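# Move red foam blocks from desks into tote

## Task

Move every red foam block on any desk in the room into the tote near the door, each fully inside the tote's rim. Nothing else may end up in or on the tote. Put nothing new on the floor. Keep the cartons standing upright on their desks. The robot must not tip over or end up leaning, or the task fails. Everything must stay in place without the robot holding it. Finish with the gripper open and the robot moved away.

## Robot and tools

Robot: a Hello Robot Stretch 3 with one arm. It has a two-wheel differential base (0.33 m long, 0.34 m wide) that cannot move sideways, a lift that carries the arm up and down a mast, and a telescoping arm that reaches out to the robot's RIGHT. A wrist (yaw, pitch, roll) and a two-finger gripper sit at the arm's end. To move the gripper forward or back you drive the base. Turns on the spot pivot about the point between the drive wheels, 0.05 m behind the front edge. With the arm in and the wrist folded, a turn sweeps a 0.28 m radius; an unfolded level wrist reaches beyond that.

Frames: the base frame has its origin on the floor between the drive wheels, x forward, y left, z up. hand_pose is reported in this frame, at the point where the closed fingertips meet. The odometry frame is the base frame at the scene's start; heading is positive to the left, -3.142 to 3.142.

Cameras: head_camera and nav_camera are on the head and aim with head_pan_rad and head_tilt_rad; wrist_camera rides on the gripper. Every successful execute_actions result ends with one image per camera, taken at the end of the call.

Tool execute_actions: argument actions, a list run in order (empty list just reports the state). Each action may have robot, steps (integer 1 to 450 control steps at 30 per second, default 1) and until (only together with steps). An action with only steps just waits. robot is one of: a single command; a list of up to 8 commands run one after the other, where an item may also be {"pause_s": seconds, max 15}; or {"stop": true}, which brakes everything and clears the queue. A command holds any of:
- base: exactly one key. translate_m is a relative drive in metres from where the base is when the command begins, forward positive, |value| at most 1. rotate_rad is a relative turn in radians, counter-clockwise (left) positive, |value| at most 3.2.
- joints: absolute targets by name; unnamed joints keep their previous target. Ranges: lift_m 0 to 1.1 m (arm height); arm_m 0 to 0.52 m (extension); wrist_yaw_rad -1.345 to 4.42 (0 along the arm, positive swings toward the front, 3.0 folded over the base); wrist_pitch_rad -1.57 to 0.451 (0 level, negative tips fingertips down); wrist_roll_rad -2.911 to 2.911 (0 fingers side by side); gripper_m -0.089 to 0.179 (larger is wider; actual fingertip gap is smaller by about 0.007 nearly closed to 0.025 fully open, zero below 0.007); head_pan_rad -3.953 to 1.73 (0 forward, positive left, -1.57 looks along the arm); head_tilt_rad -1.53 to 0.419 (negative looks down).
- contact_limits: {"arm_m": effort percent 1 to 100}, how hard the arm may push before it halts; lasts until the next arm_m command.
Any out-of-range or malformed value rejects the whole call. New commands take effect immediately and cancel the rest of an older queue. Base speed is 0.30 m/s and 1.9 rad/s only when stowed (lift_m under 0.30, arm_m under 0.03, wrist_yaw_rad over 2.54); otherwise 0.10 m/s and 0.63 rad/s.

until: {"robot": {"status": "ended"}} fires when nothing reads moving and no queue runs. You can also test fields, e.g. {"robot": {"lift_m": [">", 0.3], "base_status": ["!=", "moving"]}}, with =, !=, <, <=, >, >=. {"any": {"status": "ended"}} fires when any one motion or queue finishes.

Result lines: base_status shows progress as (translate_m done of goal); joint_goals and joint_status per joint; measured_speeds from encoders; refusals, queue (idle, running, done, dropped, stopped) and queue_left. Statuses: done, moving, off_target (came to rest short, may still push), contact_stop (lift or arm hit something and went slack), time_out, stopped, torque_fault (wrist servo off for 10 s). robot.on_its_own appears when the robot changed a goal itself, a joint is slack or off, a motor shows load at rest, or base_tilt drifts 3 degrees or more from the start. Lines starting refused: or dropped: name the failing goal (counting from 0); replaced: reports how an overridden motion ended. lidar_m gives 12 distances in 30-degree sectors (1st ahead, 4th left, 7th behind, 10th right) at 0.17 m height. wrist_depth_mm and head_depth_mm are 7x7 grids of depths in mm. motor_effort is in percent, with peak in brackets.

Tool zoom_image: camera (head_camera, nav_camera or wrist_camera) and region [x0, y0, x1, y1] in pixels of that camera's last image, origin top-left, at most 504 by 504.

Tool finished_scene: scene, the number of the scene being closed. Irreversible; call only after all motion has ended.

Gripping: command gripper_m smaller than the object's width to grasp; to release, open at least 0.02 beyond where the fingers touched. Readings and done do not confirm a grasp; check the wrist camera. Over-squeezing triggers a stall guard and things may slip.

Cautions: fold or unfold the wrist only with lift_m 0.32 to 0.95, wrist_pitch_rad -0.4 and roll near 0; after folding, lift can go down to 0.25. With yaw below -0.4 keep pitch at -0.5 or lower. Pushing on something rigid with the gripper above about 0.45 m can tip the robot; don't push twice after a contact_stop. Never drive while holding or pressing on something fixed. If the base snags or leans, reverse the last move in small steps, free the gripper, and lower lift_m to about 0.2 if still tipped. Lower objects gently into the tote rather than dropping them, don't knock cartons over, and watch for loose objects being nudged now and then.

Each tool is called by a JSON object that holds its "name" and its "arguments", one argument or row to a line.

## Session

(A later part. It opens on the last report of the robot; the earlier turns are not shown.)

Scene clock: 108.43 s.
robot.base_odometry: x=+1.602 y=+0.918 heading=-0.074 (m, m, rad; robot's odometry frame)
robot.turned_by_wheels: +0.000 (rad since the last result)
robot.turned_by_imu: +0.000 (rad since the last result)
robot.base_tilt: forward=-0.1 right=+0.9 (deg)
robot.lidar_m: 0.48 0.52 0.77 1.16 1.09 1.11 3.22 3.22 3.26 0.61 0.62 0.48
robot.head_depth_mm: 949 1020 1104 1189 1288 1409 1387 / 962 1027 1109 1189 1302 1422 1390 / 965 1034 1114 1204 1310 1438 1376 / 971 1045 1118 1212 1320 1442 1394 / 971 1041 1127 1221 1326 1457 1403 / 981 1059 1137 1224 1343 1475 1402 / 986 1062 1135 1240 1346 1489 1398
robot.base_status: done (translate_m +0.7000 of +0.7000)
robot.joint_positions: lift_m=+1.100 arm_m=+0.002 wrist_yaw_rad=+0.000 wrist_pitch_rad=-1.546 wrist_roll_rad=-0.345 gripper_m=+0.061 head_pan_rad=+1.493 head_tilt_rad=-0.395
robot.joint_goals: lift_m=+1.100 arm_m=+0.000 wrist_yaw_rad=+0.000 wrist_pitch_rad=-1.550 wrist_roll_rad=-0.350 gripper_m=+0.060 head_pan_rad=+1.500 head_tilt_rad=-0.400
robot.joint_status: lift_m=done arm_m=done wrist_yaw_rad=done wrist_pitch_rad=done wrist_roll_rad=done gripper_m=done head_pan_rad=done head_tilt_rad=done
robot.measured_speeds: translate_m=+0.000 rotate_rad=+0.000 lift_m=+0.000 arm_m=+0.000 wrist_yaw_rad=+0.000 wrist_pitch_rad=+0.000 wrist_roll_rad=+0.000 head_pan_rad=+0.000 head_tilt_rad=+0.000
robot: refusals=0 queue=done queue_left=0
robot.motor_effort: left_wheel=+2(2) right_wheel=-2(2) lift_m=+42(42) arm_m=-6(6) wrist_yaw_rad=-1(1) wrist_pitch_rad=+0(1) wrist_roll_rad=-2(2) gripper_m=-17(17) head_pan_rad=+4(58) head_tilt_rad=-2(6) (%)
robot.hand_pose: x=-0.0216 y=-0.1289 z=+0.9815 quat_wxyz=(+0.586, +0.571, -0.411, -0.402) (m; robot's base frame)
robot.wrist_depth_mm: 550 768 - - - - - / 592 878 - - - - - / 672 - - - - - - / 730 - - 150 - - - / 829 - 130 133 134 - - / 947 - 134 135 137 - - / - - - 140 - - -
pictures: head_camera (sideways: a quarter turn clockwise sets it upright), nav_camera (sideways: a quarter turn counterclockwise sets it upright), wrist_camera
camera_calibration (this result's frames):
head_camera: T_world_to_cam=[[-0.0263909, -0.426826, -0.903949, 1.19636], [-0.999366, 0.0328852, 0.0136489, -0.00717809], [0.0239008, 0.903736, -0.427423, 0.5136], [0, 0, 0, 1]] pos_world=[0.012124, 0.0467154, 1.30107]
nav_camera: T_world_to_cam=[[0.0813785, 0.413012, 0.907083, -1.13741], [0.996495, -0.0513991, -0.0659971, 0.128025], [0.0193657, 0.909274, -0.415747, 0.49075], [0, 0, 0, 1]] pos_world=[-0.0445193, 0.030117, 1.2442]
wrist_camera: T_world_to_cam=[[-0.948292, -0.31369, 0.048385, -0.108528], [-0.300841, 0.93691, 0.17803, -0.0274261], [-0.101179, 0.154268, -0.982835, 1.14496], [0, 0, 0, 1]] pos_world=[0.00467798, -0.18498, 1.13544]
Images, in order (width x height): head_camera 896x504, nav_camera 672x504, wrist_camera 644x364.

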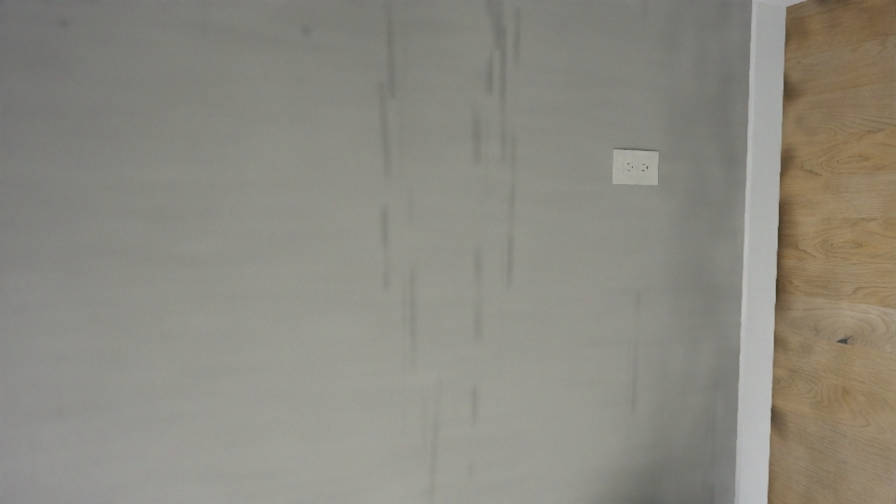

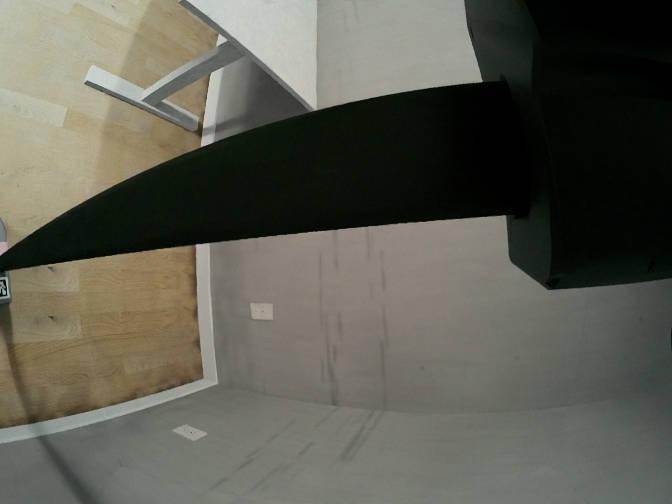

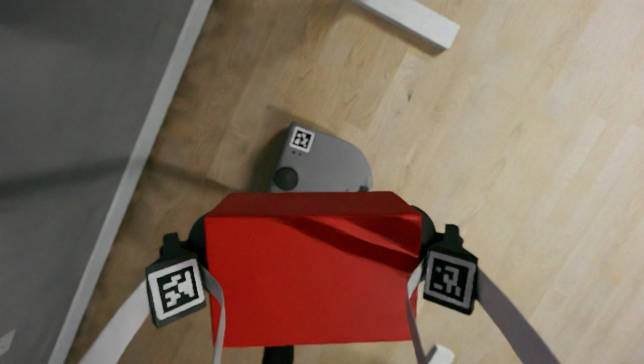

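{"name": "execute_actions", "arguments": {
  "actions": [
    {"robot":[{"base":{"translate_m":-0.7}},{"base":{"rotate_rad":-2.52},"joints":{"lift_m":0.7}},{"base":{"translate_m":1.0},"joints":{"head_pan_rad":-1.57,"head_tilt_rad":-1.0}},{"base":{"translate_m":1.0}},{"base":{"translate_m":0.28}},{"base":{"rotate_rad":-0.548}}],"steps":450,"until":{"robot":{"status":"ended"}}},
    {"steps":450,"until":{"robot":{"status":"ended"}}},
    {"steps":450,"until":{"robot":{"status":"ended"}}}
  ]
}}

Scene clock: 184.23 s.
robot.base_odometry: x=-1.043 y=-0.217 heading=+3.141 (m, m, rad; robot's odometry frame)
robot.turned_by_wheels: -3.068 (rad since the last result)
robot.turned_by_imu: -3.064 (rad since the last result)
robot.base_tilt: forward=-0.2 right=+0.8 (deg)
robot.lidar_m: 0.89 0.76 1.76 1.52 2.21 2.39 2.55 2.75 2.36 2.00 1.11 0.71
robot.head_depth_mm: 2333 1953 1676 1477 1344 - - / 2330 1970 1694 1503 1337 - - / 2343 1986 1677 1503 1353 - - / 2363 1977 1704 1462 1350 1190 1089 / 2317 1982 1696 1473 1342 1220 1102 / 1922 1948 1721 1514 1343 1222 1099 / 1575 1684 1697 1520 1359 1219 1113
robot.base_status: done (rotate_rad -0.5479 of -0.5480)
robot.joint_positions: lift_m=+0.700 arm_m=+0.002 wrist_yaw_rad=+0.000 wrist_pitch_rad=-1.546 wrist_roll_rad=-0.345 gripper_m=+0.061 head_pan_rad=-1.563 head_tilt_rad=-0.988
robot.joint_goals: lift_m=+0.700 arm_m=+0.000 wrist_yaw_rad=+0.000 wrist_pitch_rad=-1.550 wrist_roll_rad=-0.350 gripper_m=+0.060 head_pan_rad=-1.570 head_tilt_rad=-1.000
robot.joint_status: lift_m=done arm_m=done wrist_yaw_rad=done wrist_pitch_rad=done wrist_roll_rad=done gripper_m=done head_pan_rad=done head_tilt_rad=done
robot.measured_speeds: translate_m=+0.000 rotate_rad=+0.000 lift_m=+0.000 arm_m=+0.000 wrist_yaw_rad=+0.000 wrist_pitch_rad=+0.000 wrist_roll_rad=+0.000 head_pan_rad=+0.000 head_tilt_rad=+0.000
robot: refusals=0 queue=done queue_left=0
robot.motor_effort: left_wheel=+3(10) right_wheel=-3(7) lift_m=+23(42) arm_m=-6(6) wrist_yaw_rad=+0(1) wrist_pitch_rad=-1(1) wrist_roll_rad=-2(2) gripper_m=-17(17) head_pan_rad=-5(57) head_tilt_rad=-4(24) (%)
robot.hand_pose: x=-0.0216 y=-0.1289 z=+0.5823 quat_wxyz=(+0.586, +0.571, -0.411, -0.402) (m; robot's base frame)
robot.wrist_depth_mm: 674 690 704 713 712 723 742 / 699 692 718 726 716 747 756 / 703 725 746 745 755 768 776 / 747 741 753 150 775 773 809 / 753 753 131 132 134 809 818 / 785 797 134 135 138 867 848 / 825 806 829 140 845 864 914
pictures: head_camera (sideways: a quarter turn clockwise sets it upright), nav_camera (sideways: a quarter turn counterclockwise sets it upright), wrist_camera
camera_calibration (this result's frames):
head_camera: T_world_to_cam=[[-0.0135705, 0.859627, -0.510742, 0.683811], [0.99863, 0.0374698, 0.0365315, -0.0491366], [0.0505409, -0.509546, -0.858958, 1.07474], [0, 0, 0, 1]] pos_world=[0.00403077, -0.0383527, 1.2742]
nav_camera: T_world_to_cam=[[-0.042372, -0.853942, 0.518641, -0.630378], [-0.997555, 0.00728335, -0.0695063, 0.144703], [0.0555769, -0.520318, -0.852162, 1.05819], [0, 0, 0, 1]] pos_world=[0.0588283, 0.0112347, 1.23875]
wrist_camera: T_world_to_cam=[[-0.948301, -0.313663, 0.0483843, -0.0892107], [-0.300815, 0.936918, 0.17803, 0.0436465], [-0.101174, 0.154271, -0.982835, 0.752621], [0, 0, 0, 1]] pos_world=[0.00467628, -0.184983, 0.736248]
Images, in order (width x height): head_camera 896x504, nav_camera 672x504, wrist_camera 644x364.

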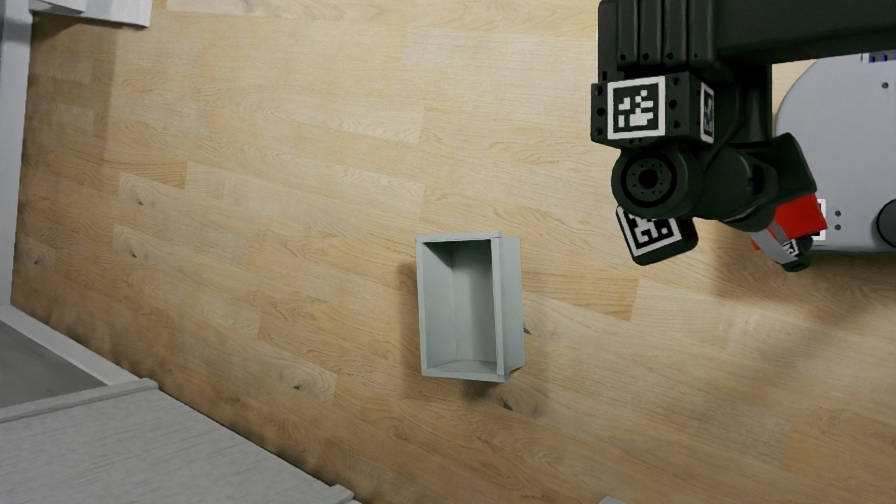

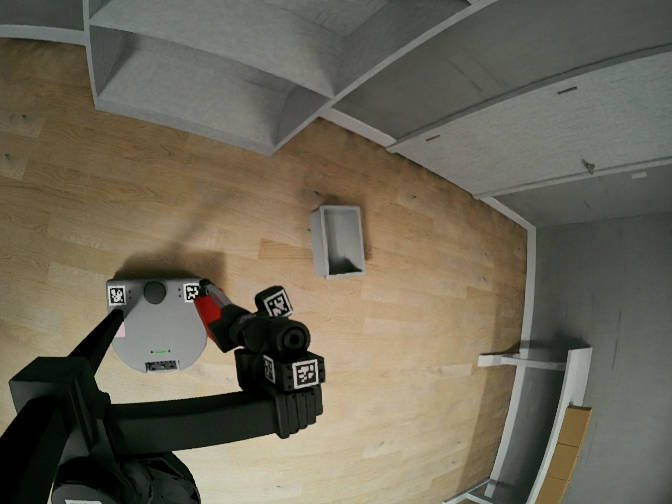

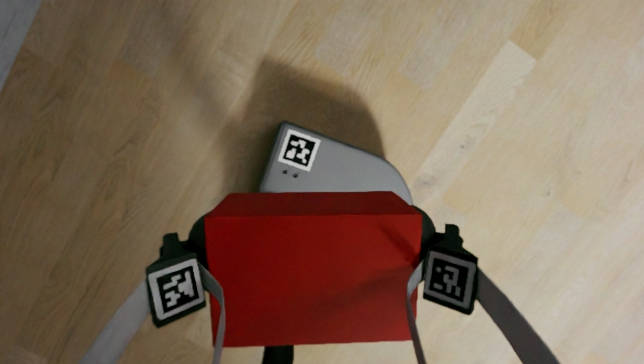

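{"name": "execute_actions", "arguments": {
  "actions": [
    {"robot":[{"base":{"translate_m":0.165},"joints":{"wrist_roll_rad":0.0,"wrist_pitch_rad":-1.1,"arm_m":0.45,"lift_m":0.5}}],"steps":450,"until":{"robot":{"status":"ended"}}}
  ]
}}

Scene clock: 197.77 s.
robot.base_odometry: x=-1.208 y=-0.217 heading=+3.141 (m, m, rad; robot's odometry frame)
robot.turned_by_wheels: +0.000 (rad since the last result)
robot.turned_by_imu: +0.002 (rad since the last result)
robot.base_tilt: forward=-0.2 right=+0.8 (deg)
robot.lidar_m: 0.73 0.61 1.46 1.51 1.96 2.55 2.72 2.86 2.42 1.65 0.60 0.69
robot.head_depth_mm: 2320 1933 1688 1481 1326 1196 1088 / 2342 1951 1723 1507 1341 1203 - / 2322 1967 1778 1446 1334 1199 - / 2370 1987 1709 1445 1342 1206 1098 / 2090 1978 1729 1503 1342 1210 1101 / 1585 1710 1707 1498 1348 1223 1113 / 1302 1381 1501 1506 1185 1168 1089
robot.base_status: done (translate_m +0.1650 of +0.1650)
robot.joint_positions: lift_m=+0.500 arm_m=+0.450 wrist_yaw_rad=+0.000 wrist_pitch_rad=-1.109 wrist_roll_rad=-0.005 gripper_m=+0.061 head_pan_rad=-1.563 head_tilt_rad=-0.988
robot.joint_goals: lift_m=+0.500 arm_m=+0.450 wrist_yaw_rad=+0.000 wrist_pitch_rad=-1.100 wrist_roll_rad=+0.000 gripper_m=+0.060 head_pan_rad=-1.570 head_tilt_rad=-1.000
robot.joint_status: lift_m=done arm_m=done wrist_yaw_rad=done wrist_pitch_rad=done wrist_roll_rad=done gripper_m=done head_pan_rad=done head_tilt_rad=done
robot.measured_speeds: translate_m=+0.000 rotate_rad=+0.000 lift_m=+0.000 arm_m=+0.000 wrist_yaw_rad=+0.000 wrist_pitch_rad=+0.000 wrist_roll_rad=+0.000 head_pan_rad=+0.000 head_tilt_rad=+0.000
robot: refusals=0 queue=done queue_left=0
robot.motor_effort: left_wheel=+3(10) right_wheel=-3(4) lift_m=+23(21) arm_m=+4(5) wrist_yaw_rad=-1(0) wrist_pitch_rad=+3(5) wrist_roll_rad=+1(1) gripper_m=-17(17) head_pan_rad=-5(5) head_tilt_rad=-4(4) (%)
robot.hand_pose: x=-0.0216 y=-0.6873 z=+0.3990 quat_wxyz=(+0.603, +0.373, -0.599, -0.372) (m; robot's base frame)
robot.wrist_depth_mm: 643 679 672 682 685 692 723 / 621 633 641 652 665 666 665 / 599 606 610 632 627 631 656 / 569 576 542 571 595 609 613 / 545 557 131 132 133 578 587 / 514 533 134 136 138 562 560 / 508 506 499 140 535 533 539
pictures: head_camera (sideways: a quarter turn clockwise sets it upright), nav_camera (sideways: a quarter turn counterclockwise sets it upright), wrist_camera
camera_calibration (this result's frames):
head_camera: T_world_to_cam=[[-0.0134878, 0.859628, -0.510742, 0.68381], [0.998633, 0.0373738, 0.0365315, -0.0491366], [0.0504919, -0.509551, -0.858958, 1.07474], [0, 0, 0, 1]] pos_world=[0.00402708, -0.0383525, 1.2742]
nav_camera: T_world_to_cam=[[-0.0424541, -0.853938, 0.518641, -0.630378], [-0.997554, 0.00737933, -0.0695063, 0.144703], [0.0555269, -0.520323, -0.852162, 1.05819], [0, 0, 0, 1]] pos_world=[0.0588293, 0.0112297, 1.23875]
wrist_camera: T_world_to_cam=[[-0.99899, 0.035259, 0.0278597, -0.00859022], [0.0269519, 0.966201, -0.256378, 0.799904], [-0.0359577, -0.255368, -0.966175, 0.3718], [0, 0, 0, 1]] pos_world=[-0.0167714, -0.67762, 0.564541]
Images, in order (width x height): head_camera 896x504, nav_camera 672x504, wrist_camera 644x364.

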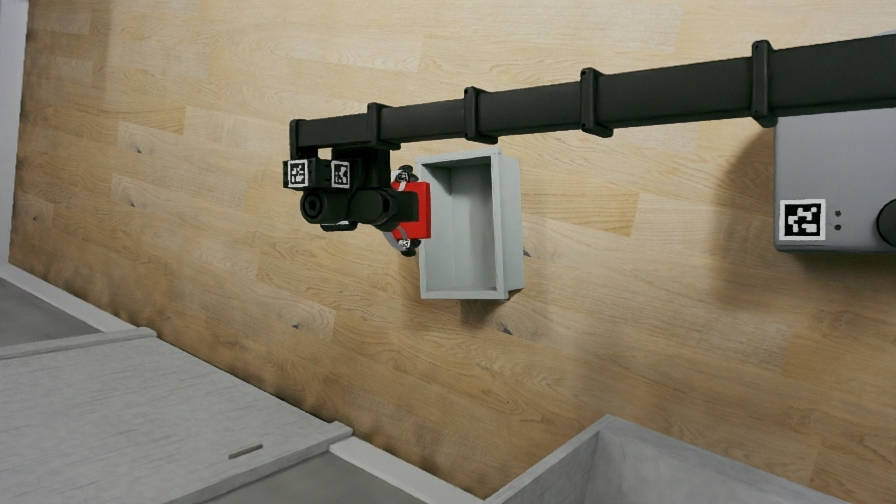

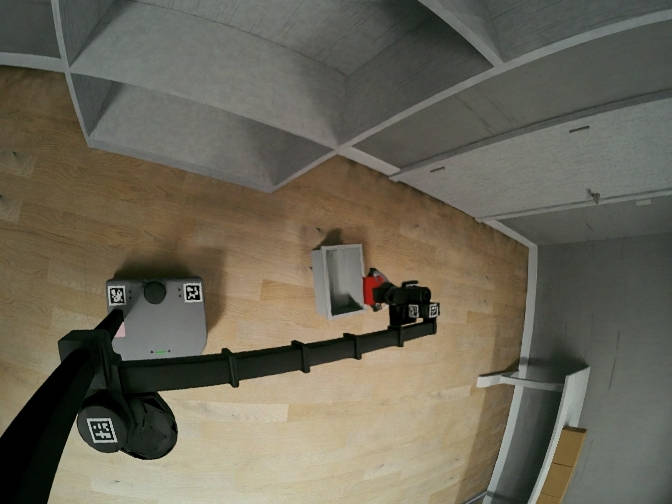

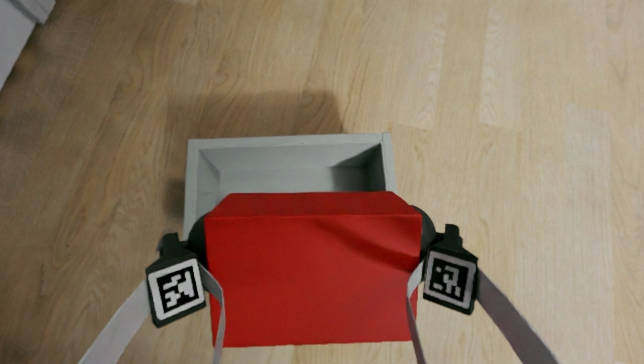

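{"name": "execute_actions", "arguments": {
  "actions": [
    {"robot":[{"base":{"translate_m":0.03},"joints":{"arm_m":0.515}},{"joints":{"lift_m":0.3}}],"steps":450,"until":{"robot":{"status":"ended"}}}
  ]
}}

Scene clock: 208.33 s.
robot.base_odometry: x=-1.238 y=-0.217 heading=+3.141 (m, m, rad; robot's odometry frame)
robot.turned_by_wheels: +0.000 (rad since the last result)
robot.turned_by_imu: +0.001 (rad since the last result)
robot.base_tilt: forward=-0.1 right=+0.9 (deg)
robot.lidar_m: 0.70 0.58 1.41 1.51 1.67 2.58 2.75 2.88 2.43 1.59 0.58 0.70
robot.head_depth_mm: 2298 1939 1677 1483 1313 1193 1103 / 2318 1961 1687 1484 1324 1194 - / 2337 1973 1728 1433 1343 1200 - / 2365 1984 1694 1442 1339 1205 1105 / 1980 1974 1725 1512 1344 1216 1104 / 1526 1643 1675 1515 1347 1216 1107 / 1240 1336 1436 1459 1189 1142 1079
robot.base_status: done (translate_m +0.0300 of +0.0300)
robot.joint_positions: lift_m=+0.300 arm_m=+0.515 wrist_yaw_rad=+0.000 wrist_pitch_rad=-1.108 wrist_roll_rad=-0.005 gripper_m=+0.061 head_pan_rad=-1.563 head_tilt_rad=-0.988
robot.joint_goals: lift_m=+0.300 arm_m=+0.515 wrist_yaw_rad=+0.000 wrist_pitch_rad=-1.100 wrist_roll_rad=+0.000 gripper_m=+0.060 head_pan_rad=-1.570 head_tilt_rad=-1.000
robot.joint_status: lift_m=done arm_m=done wrist_yaw_rad=done wrist_pitch_rad=done wrist_roll_rad=done gripper_m=done head_pan_rad=done head_tilt_rad=done
robot.measured_speeds: translate_m=+0.000 rotate_rad=+0.000 lift_m=+0.000 arm_m=+0.000 wrist_yaw_rad=+0.000 wrist_pitch_rad=+0.000 wrist_roll_rad=+0.000 head_pan_rad=+0.000 head_tilt_rad=+0.000
robot: refusals=0 queue=done queue_left=0
robot.motor_effort: left_wheel=+2(8) right_wheel=-2(4) lift_m=+22(21) arm_m=+4(4) wrist_yaw_rad=+0(0) wrist_pitch_rad=+3(4) wrist_roll_rad=+1(2) gripper_m=-16(17) head_pan_rad=-5(5) head_tilt_rad=-4(4) (%)
robot.hand_pose: x=-0.0216 y=-0.7523 z=+0.1990 quat_wxyz=(+0.603, +0.373, -0.599, -0.372) (m; robot's base frame)
robot.wrist_depth_mm: 418 418 433 436 438 441 453 / 401 406 410 413 423 425 427 / 380 380 268 280 294 403 407 / 364 286 352 344 355 378 394 / 351 268 130 132 134 289 376 / 335 234 134 136 137 269 358 / 325 250 233 141 224 252 347
pictures: head_camera (sideways: a quarter turn clockwise sets it upright), nav_camera (sideways: a quarter turn counterclockwise sets it upright), wrist_camera
camera_calibration (this result's frames):
head_camera: T_world_to_cam=[[-0.013471, 0.859629, -0.510742, 0.68381], [0.998634, 0.0373542, 0.0365315, -0.0491366], [0.0504819, -0.509552, -0.858958, 1.07474], [0, 0, 0, 1]] pos_world=[0.00402633, -0.0383525, 1.2742]
nav_camera: T_world_to_cam=[[-0.0424708, -0.853937, 0.518641, -0.630378], [-0.997554, 0.00739882, -0.0695063, 0.144703], [0.0555167, -0.520324, -0.852162, 1.05819], [0, 0, 0, 1]] pos_world=[0.0588296, 0.0112286, 1.23875]
wrist_camera: T_world_to_cam=[[-0.99899, 0.0352612, 0.0278573, -0.000723641], [0.0269522, 0.966184, -0.256442, 0.811458], [-0.0359577, -0.255432, -0.966158, 0.161915], [0, 0, 0, 1]] pos_world=[-0.0167714, -0.742634, 0.364547]
Images, in order (width x height): head_camera 896x504, nav_camera 672x504, wrist_camera 644x364.

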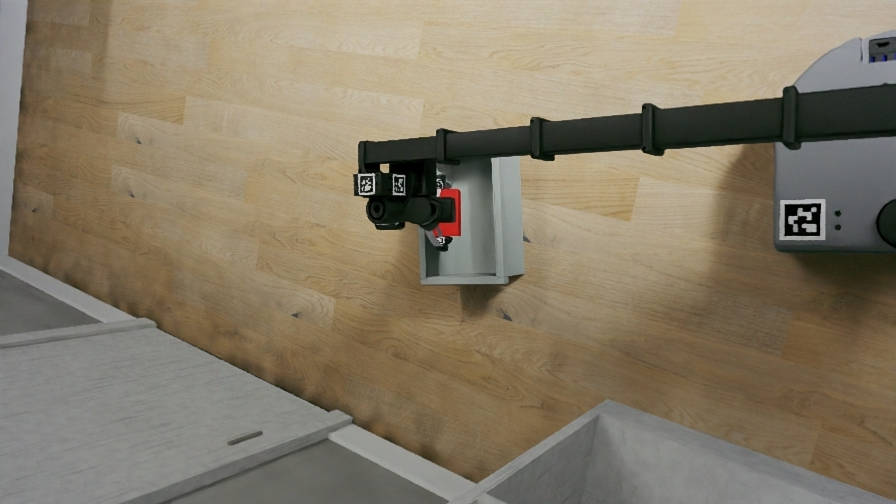

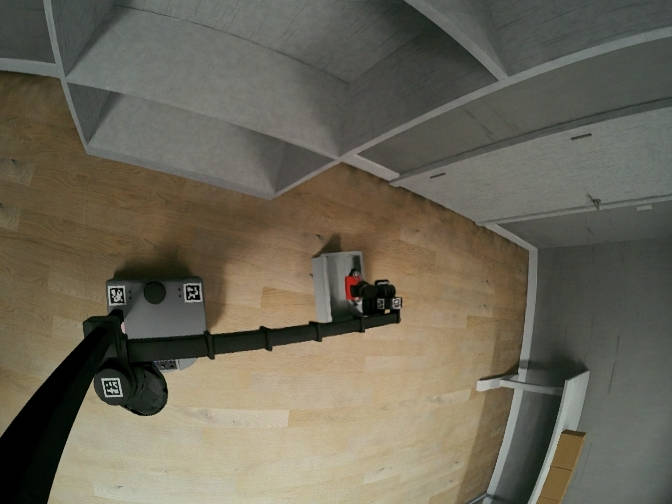

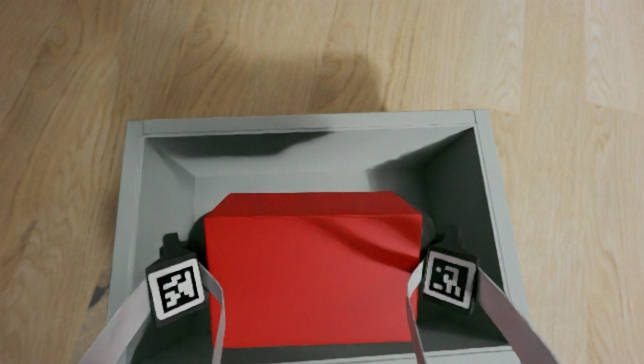

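{"name": "execute_actions", "arguments": {
  "actions": [
    {"robot":[{"joints":{"lift_m":0.26}},{"joints":{"gripper_m":0.115}},{"pause_s":0.4},{"joints":{"lift_m":0.5}},{"joints":{"arm_m":0.0,"wrist_pitch_rad":-0.4}},{"joints":{"wrist_yaw_rad":3.0,"gripper_m":0.04,"head_tilt_rad":-0.5}},{"joints":{"lift_m":0.28},"base":{"rotate_rad":2.797}}],"steps":450,"until":{"robot":{"status":"ended"}}},
    {"steps":450,"until":{"robot":{"status":"ended"}}},
    {"robot":[{"base":{"translate_m":1.0},"joints":{"head_pan_rad":0}},{"base":{"translate_m":1.0}},{"base":{"rotate_rad":-1.3}}],"steps":450,"until":{"robot":{"status":"ended"}}}
  ]
}}

Scene clock: 257.00 s.
robot.base_odometry: x=+0.644 y=-0.894 heading=-1.645 (m, m, rad; robot's odometry frame)
robot.turned_by_wheels: +1.497 (rad since the last result)
robot.turned_by_imu: +1.518 (rad since the last result)
robot.base_tilt: forward=-0.1 right=+0.9 (deg)
robot.lidar_m: 1.63 1.30 1.05 0.61 1.14 1.42 2.66 3.06 2.50 2.41 1.94 1.23
robot.head_depth_mm: 1313 1421 1524 1301 1788 1494 1283 / 1329 1453 1601 1748 1862 1541 1280 / 1363 1474 1622 1799 1897 1551 1285 / 1373 1492 1642 1831 1935 1548 1290 / 1394 1534 1656 1858 1924 1565 1288 / 1412 1560 1710 1902 1933 1549 1302 / 1430 1575 1741 1960 1945 1558 1297
robot.base_status: done (rotate_rad -1.2999 of -1.3000)
robot.joint_positions: lift_m=+0.280 arm_m=+0.002 wrist_yaw_rad=+2.999 wrist_pitch_rad=-0.418 wrist_roll_rad=-0.005 gripper_m=+0.040 head_pan_rad=-0.007 head_tilt_rad=-0.506
robot.joint_goals: lift_m=+0.280 arm_m=+0.000 wrist_yaw_rad=+3.000 wrist_pitch_rad=-0.400 wrist_roll_rad=+0.000 gripper_m=+0.040 head_pan_rad=+0.000 head_tilt_rad=-0.500
robot.joint_status: lift_m=done arm_m=done wrist_yaw_rad=done wrist_pitch_rad=done wrist_roll_rad=done gripper_m=done head_pan_rad=done head_tilt_rad=done
robot.measured_speeds: translate_m=+0.000 rotate_rad=+0.000 lift_m=+0.000 arm_m=+0.000 wrist_yaw_rad=+0.000 wrist_pitch_rad=+0.000 wrist_roll_rad=+0.000 head_pan_rad=+0.000 head_tilt_rad=+0.000
robot: refusals=0 queue=done queue_left=0
robot.motor_effort: left_wheel=+3(14) right_wheel=-2(12) lift_m=+23(43) arm_m=-5(7) wrist_yaw_rad=+0(3) wrist_pitch_rad=+6(8) wrist_roll_rad=+1(1) gripper_m=+0(80) head_pan_rad=+4(57) head_tilt_rad=+2(22) (%)
robot.hand_pose: x=+0.0106 y=+0.0757 z=+0.2932 quat_wxyz=(+0.195, +0.698, +0.098, +0.682) (m; robot's base frame)
robot.wrist_depth_mm: 984 - 958 978 - - - / - - - - - - - / 918 - 913 877 921 964 988 / 699 713 708 706 721 729 734 / 561 564 - 572 605 593 584 / 479 496 - 491 496 495 501 / - - - - 419 422 429
pictures: head_camera (sideways: a quarter turn clockwise sets it upright), nav_camera (sideways: a quarter turn counterclockwise sets it upright), wrist_camera
camera_calibration (this result's frames):
head_camera: T_world_to_cam=[[-0.525378, -0.00331092, -0.850863, 1.13017], [-0.0363812, 0.999165, 0.0185761, -0.0194647], [0.850091, 0.0407149, -0.52506, 0.635604], [0, 0, 0, 1]] pos_world=[0.0527355, -0.00268821, 1.29571]
nav_camera: T_world_to_cam=[[0.515911, -0.0525218, 0.85503, -1.07216], [0.0120114, -0.997577, -0.0685254, 0.137312], [0.856558, 0.0456231, -0.51403, 0.61353], [0, 0, 0, 1]] pos_world=[0.0259688, 0.0526762, 1.24152]
wrist_camera: T_world_to_cam=[[0.982602, -0.185722, -0.000894531, 0.00379427], [-0.108768, -0.571541, -0.813333, 0.315851], [0.150543, 0.79928, -0.581797, 0.271049], [0, 0, 0, 1]] pos_world=[-0.0101784, -0.0354179, 0.414592]
Images, in order (width x height): head_camera 896x504, nav_camera 672x504, wrist_camera 644x364.

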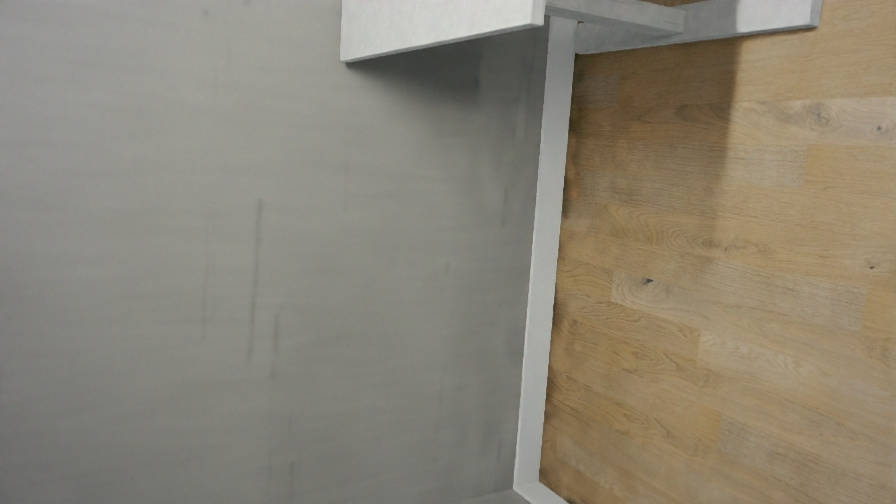

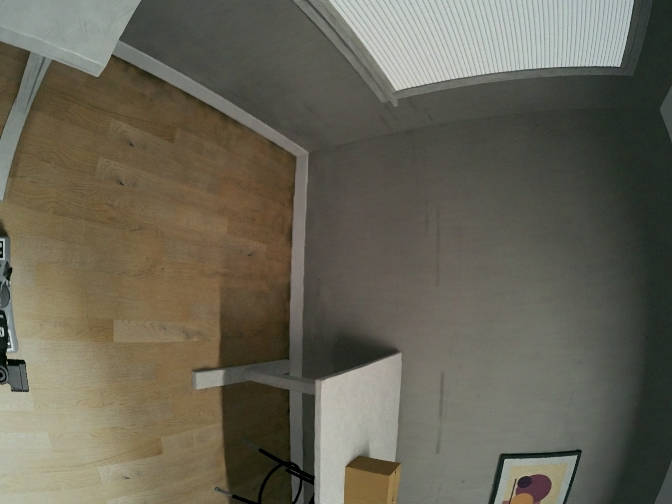

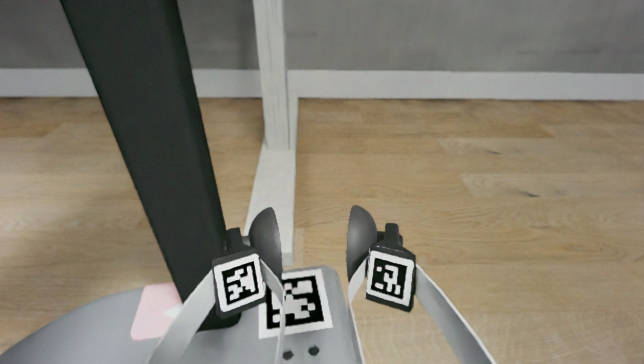

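{"name": "execute_actions", "arguments": {
  "actions": [
    {"robot":{"base":{"translate_m":1.0},"joints":{"head_pan_rad":-1.45,"head_tilt_rad":-0.35}},"steps":450,"until":{"robot":{"status":"ended"}}}
  ]
}}

Scene clock: 267.60 s.
robot.base_odometry: x=+0.570 y=-1.891 heading=-1.645 (m, m, rad; robot's odometry frame)
robot.turned_by_wheels: +0.000 (rad since the last result)
robot.turned_by_imu: +0.007 (rad since the last result)
robot.base_tilt: forward=-0.2 right=+0.9 (deg)
robot.lidar_m: 0.65 0.71 0.90 0.90 0.98 1.14 3.65 3.57 2.69 0.52 0.49 0.65
robot.head_depth_mm: 2356 2479 2617 1461 1060 804 644 / 2400 2587 2713 1099 786 792 644 / 2445 2577 2772 1586 859 808 647 / 1869 1962 2072 1603 1068 810 647 / 1429 1484 1543 1492 1073 810 648 / 1122 1165 1251 1274 1068 812 651 / 945 985 1034 1069 1031 813 648
robot.base_status: done (translate_m +1.0000 of +1.0000)
robot.joint_positions: lift_m=+0.280 arm_m=+0.002 wrist_yaw_rad=+2.999 wrist_pitch_rad=-0.418 wrist_roll_rad=-0.005 gripper_m=+0.040 head_pan_rad=-1.443 head_tilt_rad=-0.360
robot.joint_goals: lift_m=+0.280 arm_m=+0.000 wrist_yaw_rad=+3.000 wrist_pitch_rad=-0.400 wrist_roll_rad=+0.000 gripper_m=+0.040 head_pan_rad=-1.450 head_tilt_rad=-0.350
robot.joint_status: lift_m=done arm_m=done wrist_yaw_rad=done wrist_pitch_rad=done wrist_roll_rad=done gripper_m=done head_pan_rad=done head_tilt_rad=done
robot.measured_speeds: translate_m=+0.000 rotate_rad=+0.000 lift_m=+0.000 arm_m=+0.000 wrist_yaw_rad=+0.000 wrist_pitch_rad=+0.000 wrist_roll_rad=+0.000 head_pan_rad=+0.000 head_tilt_rad=+0.000
robot: refusals=0 queue=done queue_left=0
robot.motor_effort: left_wheel=+2(15) right_wheel=-2(7) lift_m=+22(22) arm_m=-6(5) wrist_yaw_rad=+1(1) wrist_pitch_rad=+6(7) wrist_roll_rad=+1(2) gripper_m=+1(0) head_pan_rad=-5(57) head_tilt_rad=+3(13) (%)
robot.hand_pose: x=+0.0106 y=+0.0757 z=+0.2932 quat_wxyz=(+0.195, +0.698, +0.098, +0.682) (m; robot's base frame)
robot.wrist_depth_mm: 847 - 840 915 902 909 738 / 936 - 955 986 953 - 772 / 924 - 955 918 969 952 749 / 712 702 698 725 708 716 705 / 574 582 - 581 604 602 598 / 474 508 - 488 495 500 494 / - - - - 425 426 428
pictures: head_camera (sideways: a quarter turn clockwise sets it upright), nav_camera (sideways: a quarter turn counterclockwise sets it upright), wrist_camera
camera_calibration (this result's frames):
head_camera: T_world_to_cam=[[-0.0573127, 0.391075, -0.918573, 1.21563], [0.984916, 0.172614, 0.0120369, -0.0171842], [0.163266, -0.904027, -0.395069, 0.470648], [0, 0, 0, 1]] pos_world=[0.0097555, -0.0469586, 1.30279]
nav_camera: T_world_to_cam=[[0.000648854, -0.388693, 0.921367, -1.15555], [-0.985653, -0.155761, -0.0650159, 0.138842], [0.168784, -0.908106, -0.383217, 0.447507], [0, 0, 0, 1]] pos_world=[0.0620674, -0.0211461, 1.24521]
wrist_camera: T_world_to_cam=[[0.982608, -0.185691, -0.00089635, 0.00379965], [-0.108745, -0.571513, -0.813356, 0.315865], [0.150521, 0.799307, -0.581766, 0.271039], [0, 0, 0, 1]] pos_world=[-0.0101818, -0.0354174, 0.414595]
Images, in order (width x height): head_camera 896x504, nav_camera 672x504, wrist_camera 644x364.

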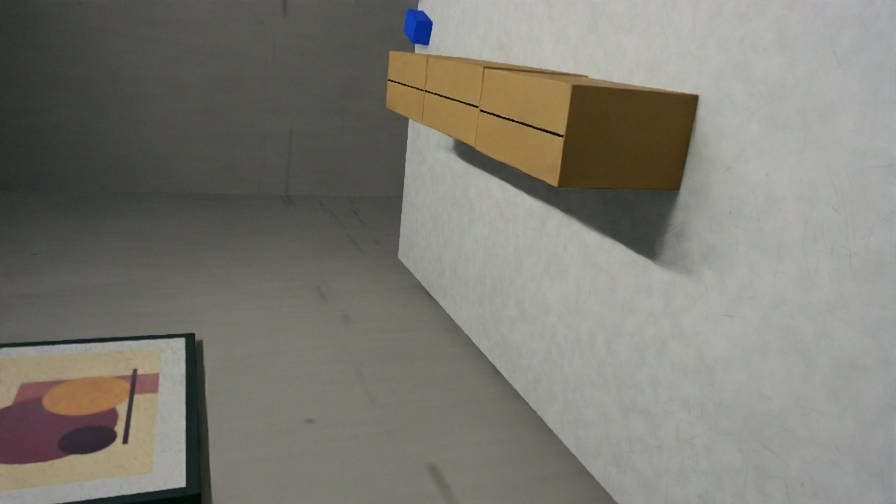

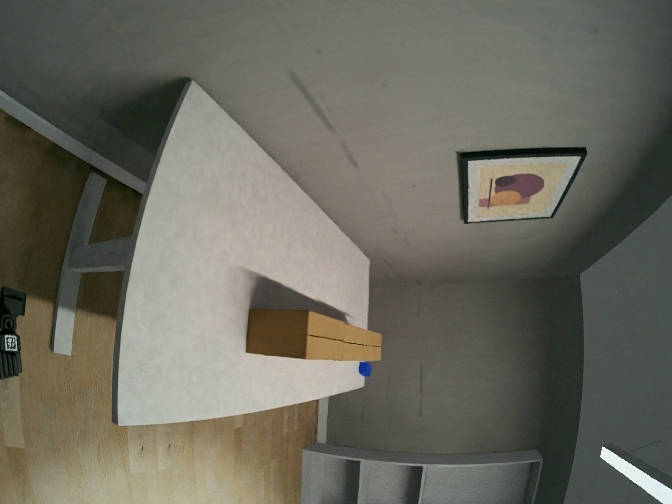

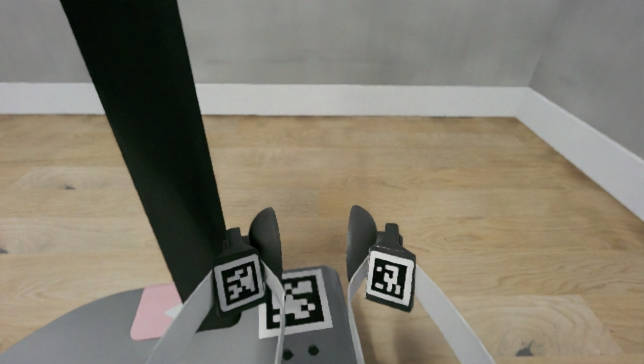

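{"name": "execute_actions", "arguments": {
  "actions": [
    {"robot":[{"base":{"translate_m":-1.0}},{"base":{"rotate_rad":3.14}}],"steps":450,"until":{"robot":{"status":"ended"}}}
  ]
}}

Scene clock: 298.33 s.
robot.base_odometry: x=+0.644 y=-0.894 heading=+1.495 (m, m, rad; robot's odometry frame)
robot.turned_by_wheels: +3.140 (rad since the last result)
robot.turned_by_imu: +3.142 (rad since the last result)
robot.base_tilt: forward=-0.1 right=+0.9 (deg)
robot.lidar_m: 2.66 3.07 2.50 2.40 1.38 1.23 1.63 1.33 1.05 0.61 1.12 1.42
robot.head_depth_mm: 837 891 947 985 649 487 392 / 862 913 971 969 649 490 392 / 875 942 1000 971 651 491 393 / 903 965 1026 972 653 490 395 / 932 990 1061 855 528 485 396 / 951 1013 1088 487 449 478 395 / 982 1045 1126 487 465 489 397
robot.base_status: done (rotate_rad +3.1399 of +3.1400)
robot.joint_positions: lift_m=+0.280 arm_m=+0.002 wrist_yaw_rad=+2.999 wrist_pitch_rad=-0.417 wrist_roll_rad=-0.005 gripper_m=+0.040 head_pan_rad=-1.443 head_tilt_rad=-0.359
robot.joint_goals: lift_m=+0.280 arm_m=+0.000 wrist_yaw_rad=+3.000 wrist_pitch_rad=-0.400 wrist_roll_rad=+0.000 gripper_m=+0.040 head_pan_rad=-1.450 head_tilt_rad=-0.350
robot.joint_status: lift_m=done arm_m=done wrist_yaw_rad=done wrist_pitch_rad=done wrist_roll_rad=done gripper_m=done head_pan_rad=done head_tilt_rad=done
robot.measured_speeds: translate_m=+0.000 rotate_rad=+0.000 lift_m=+0.000 arm_m=+0.000 wrist_yaw_rad=+0.000 wrist_pitch_rad=+0.000 wrist_roll_rad=+0.000 head_pan_rad=+0.000 head_tilt_rad=+0.000
robot: refusals=0 queue=done queue_left=0
robot.motor_effort: left_wheel=-4(12) right_wheel=+3(11) lift_m=+22(22) arm_m=-6(6) wrist_yaw_rad=+0(0) wrist_pitch_rad=+7(7) wrist_roll_rad=+2(1) gripper_m=+0(0) head_pan_rad=-5(5) head_tilt_rad=+2(3) (%)
robot.hand_pose: x=+0.0106 y=+0.0757 z=+0.2932 quat_wxyz=(+0.195, +0.698, +0.098, +0.682) (m; robot's base frame)
robot.wrist_depth_mm: - - - - - - - / - - - - - - - / 924 - 931 953 945 959 947 / 696 696 707 699 724 731 752 / 575 571 - 573 594 584 594 / 484 498 - 501 493 487 495 / - - - - 422 425 433
pictures: head_camera (sideways: a quarter turn clockwise sets it upright), nav_camera (sideways: a quarter turn counterclockwise sets it upright), wrist_camera
camera_calibration (this result's frames):
head_camera: T_world_to_cam=[[-0.0570451, 0.390451, -0.918855, 1.216], [0.984996, 0.172158, 0.0120043, -0.0171422], [0.162876, -0.904384, -0.394413, 0.469797], [0, 0, 0, 1]] pos_world=[0.0097333, -0.0469597, 1.30283]
nav_camera: T_world_to_cam=[[0.000382107, -0.38804, 0.921643, -1.15591], [-0.98572, -0.155343, -0.0649953, 0.138815], [0.168391, -0.908457, -0.382558, 0.446651], [0, 0, 0, 1]] pos_world=[0.0620626, -0.0212127, 1.24523]
wrist_camera: T_world_to_cam=[[0.982608, -0.185688, -0.000897731, 0.00379837], [-0.108741, -0.571497, -0.813367, 0.315865], [0.150519, 0.799319, -0.58175, 0.271044], [0, 0, 0, 1]] pos_world=[-0.0101822, -0.0354301, 0.414597]
Images, in order (width x height): head_camera 896x504, nav_camera 672x504, wrist_camera 644x364.

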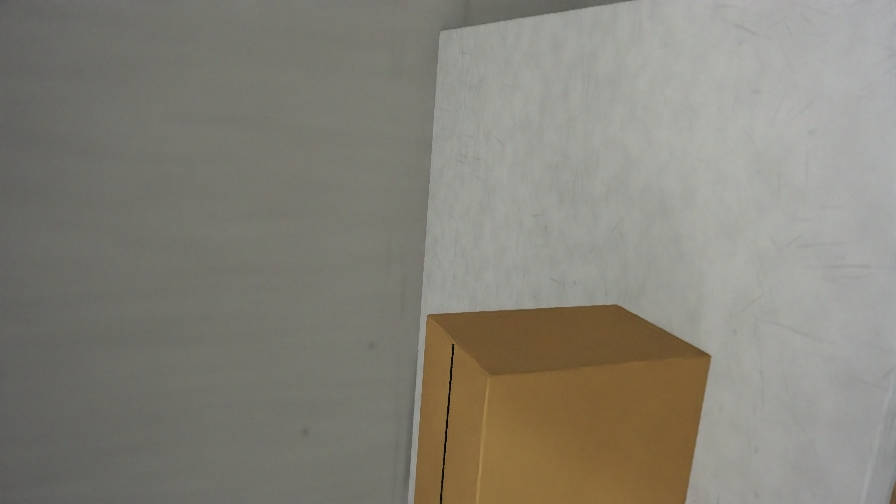

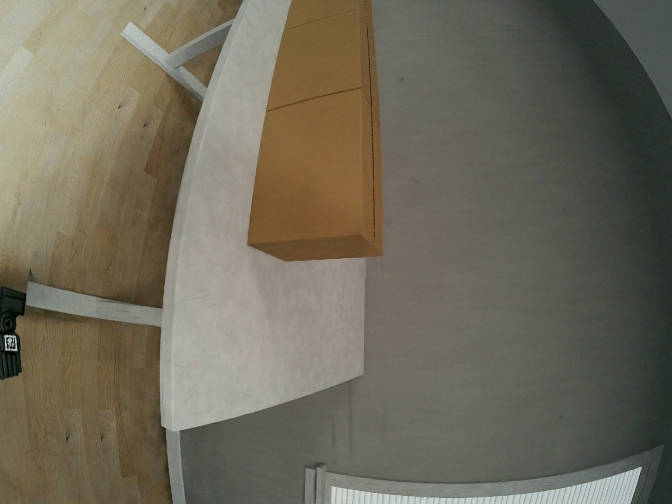

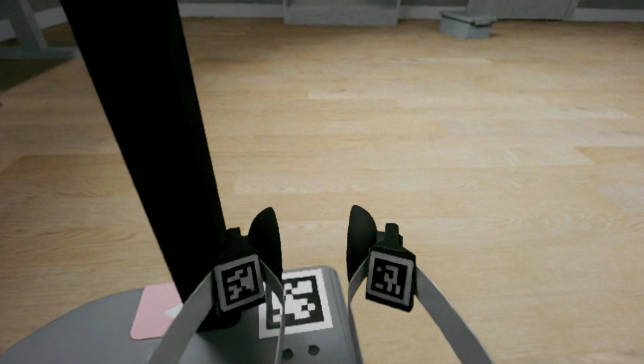

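{"name": "execute_actions", "arguments": {
  "actions": [
    {"robot":[{"base":{"translate_m":1.0}},{"base":{"translate_m":0.68}},{"base":{"rotate_rad":-1.57}},{"base":{"translate_m":0.82}},{"base":{"rotate_rad":1.57}},{"base":{"translate_m":0.85}},{"joints":{"head_pan_rad":1.4,"head_tilt_rad":-0.3}}],"steps":450,"until":{"robot":{"status":"ended"}}},
    {"steps":450,"until":{"robot":{"status":"ended"}}}
  ]
}}

Scene clock: 334.93 s.
robot.base_odometry: x=+1.654 y=+1.567 heading=+1.495 (m, m, rad; robot's odometry frame)
robot.turned_by_wheels: +0.000 (rad since the last result)
robot.turned_by_imu: +0.024 (rad since the last result)
robot.base_tilt: forward=-0.2 right=+0.8 (deg)
robot.lidar_m: 0.51 0.55 0.78 0.78 3.48 3.87 1.27 0.68 0.55 0.54 0.59 0.52
robot.head_depth_mm: 1415 1435 1455 1461 1151 851 1421 / 2039 2084 2109 1800 1153 853 1487 / 2712 2907 3045 1817 1163 855 969 / 2744 2875 3098 1702 1130 859 1463 / 2729 2918 3070 1280 1101 857 1507 / 2701 2877 2996 3243 1171 861 1499 / 2751 2854 3031 3229 2608 868 1472
robot.base_status: done (translate_m +0.8500 of +0.8500)
robot.joint_positions: lift_m=+0.280 arm_m=+0.002 wrist_yaw_rad=+2.999 wrist_pitch_rad=-0.417 wrist_roll_rad=-0.005 gripper_m=+0.040 head_pan_rad=+1.393 head_tilt_rad=-0.310
robot.joint_goals: lift_m=+0.280 arm_m=+0.000 wrist_yaw_rad=+3.000 wrist_pitch_rad=-0.400 wrist_roll_rad=+0.000 gripper_m=+0.040 head_pan_rad=+1.400 head_tilt_rad=-0.300
robot.joint_status: lift_m=done arm_m=done wrist_yaw_rad=done wrist_pitch_rad=done wrist_roll_rad=done gripper_m=done head_pan_rad=done head_tilt_rad=done
robot.measured_speeds: translate_m=+0.000 rotate_rad=+0.000 lift_m=+0.000 arm_m=+0.000 wrist_yaw_rad=+0.000 wrist_pitch_rad=+0.000 wrist_roll_rad=+0.000 head_pan_rad=+0.000 head_tilt_rad=+0.000
robot: refusals=0 queue=done queue_left=0
robot.motor_effort: left_wheel=-4(14) right_wheel=+3(12) lift_m=+22(22) arm_m=-5(6) wrist_yaw_rad=+1(0) wrist_pitch_rad=+7(7) wrist_roll_rad=+1(1) gripper_m=+0(0) head_pan_rad=+5(57) head_tilt_rad=+3(7) (%)
robot.hand_pose: x=+0.0106 y=+0.0757 z=+0.2932 quat_wxyz=(+0.195, +0.698, +0.098, +0.682) (m; robot's base frame)
robot.wrist_depth_mm: - - - - - 860 578 / - - - - - 837 584 / 911 - 921 916 926 825 582 / 699 687 694 708 718 730 565 / 568 573 - 590 589 598 553 / 482 497 - 490 497 493 495 / - - - - 425 427 421
pictures: head_camera (sideways: a quarter turn clockwise sets it upright), nav_camera (sideways: a quarter turn counterclockwise sets it upright), wrist_camera
camera_calibration (this result's frames):
head_camera: T_world_to_cam=[[-0.0550019, -0.344984, -0.936996, 1.23966], [-0.991267, 0.131511, 0.0097677, -0.00217592], [0.119856, 0.92935, -0.349204, 0.411226], [0, 0, 0, 1]] pos_world=[0.0167391, 0.045777, 1.30518]
nav_camera: T_world_to_cam=[[0.108295, 0.325521, 0.939313, -1.17963], [0.987361, -0.145204, -0.0635133, 0.124854], [0.115717, 0.934319, -0.337132, 0.387855], [0, 0, 0, 1]] pos_world=[-0.0404096, 0.0397446, 1.24673]
wrist_camera: T_world_to_cam=[[0.982619, -0.185633, -0.000899646, 0.00380844], [-0.108705, -0.571471, -0.813391, 0.315881], [0.150478, 0.799351, -0.581717, 0.271029], [0, 0, 0, 1]] pos_world=[-0.0101884, -0.035424, 0.4146]
Images, in order (width x height): head_camera 896x504, nav_camera 672x504, wrist_camera 644x364.

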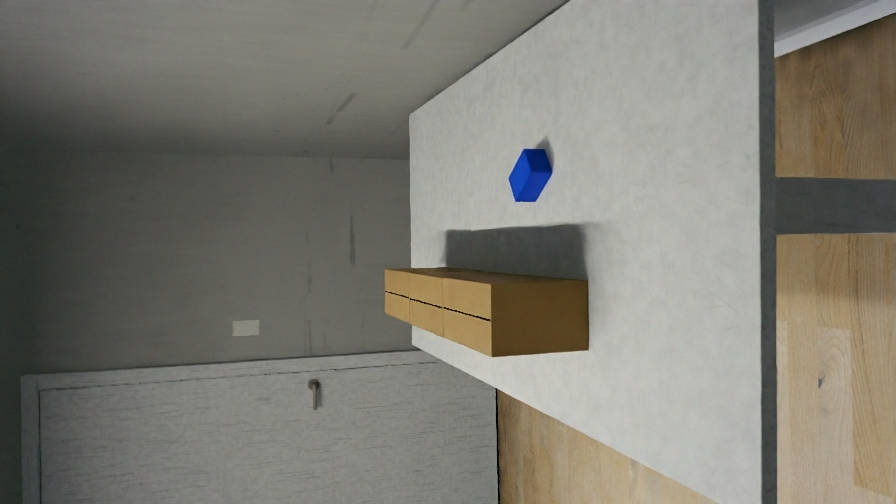

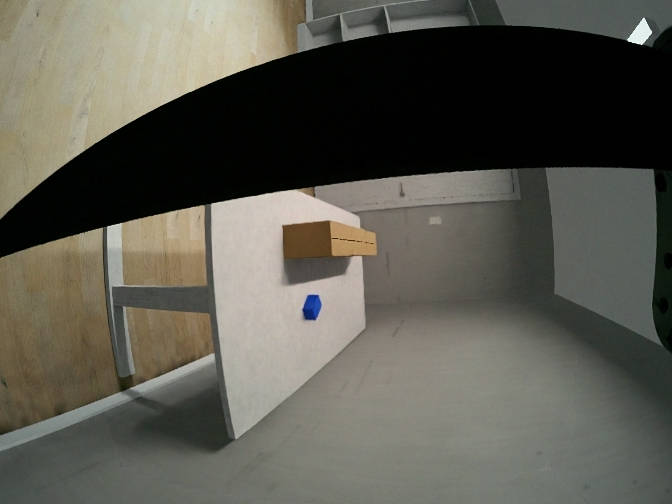

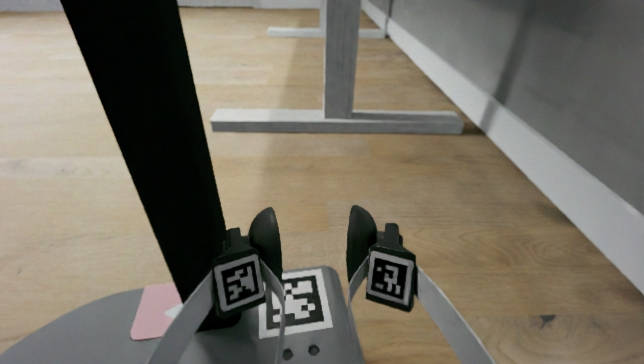

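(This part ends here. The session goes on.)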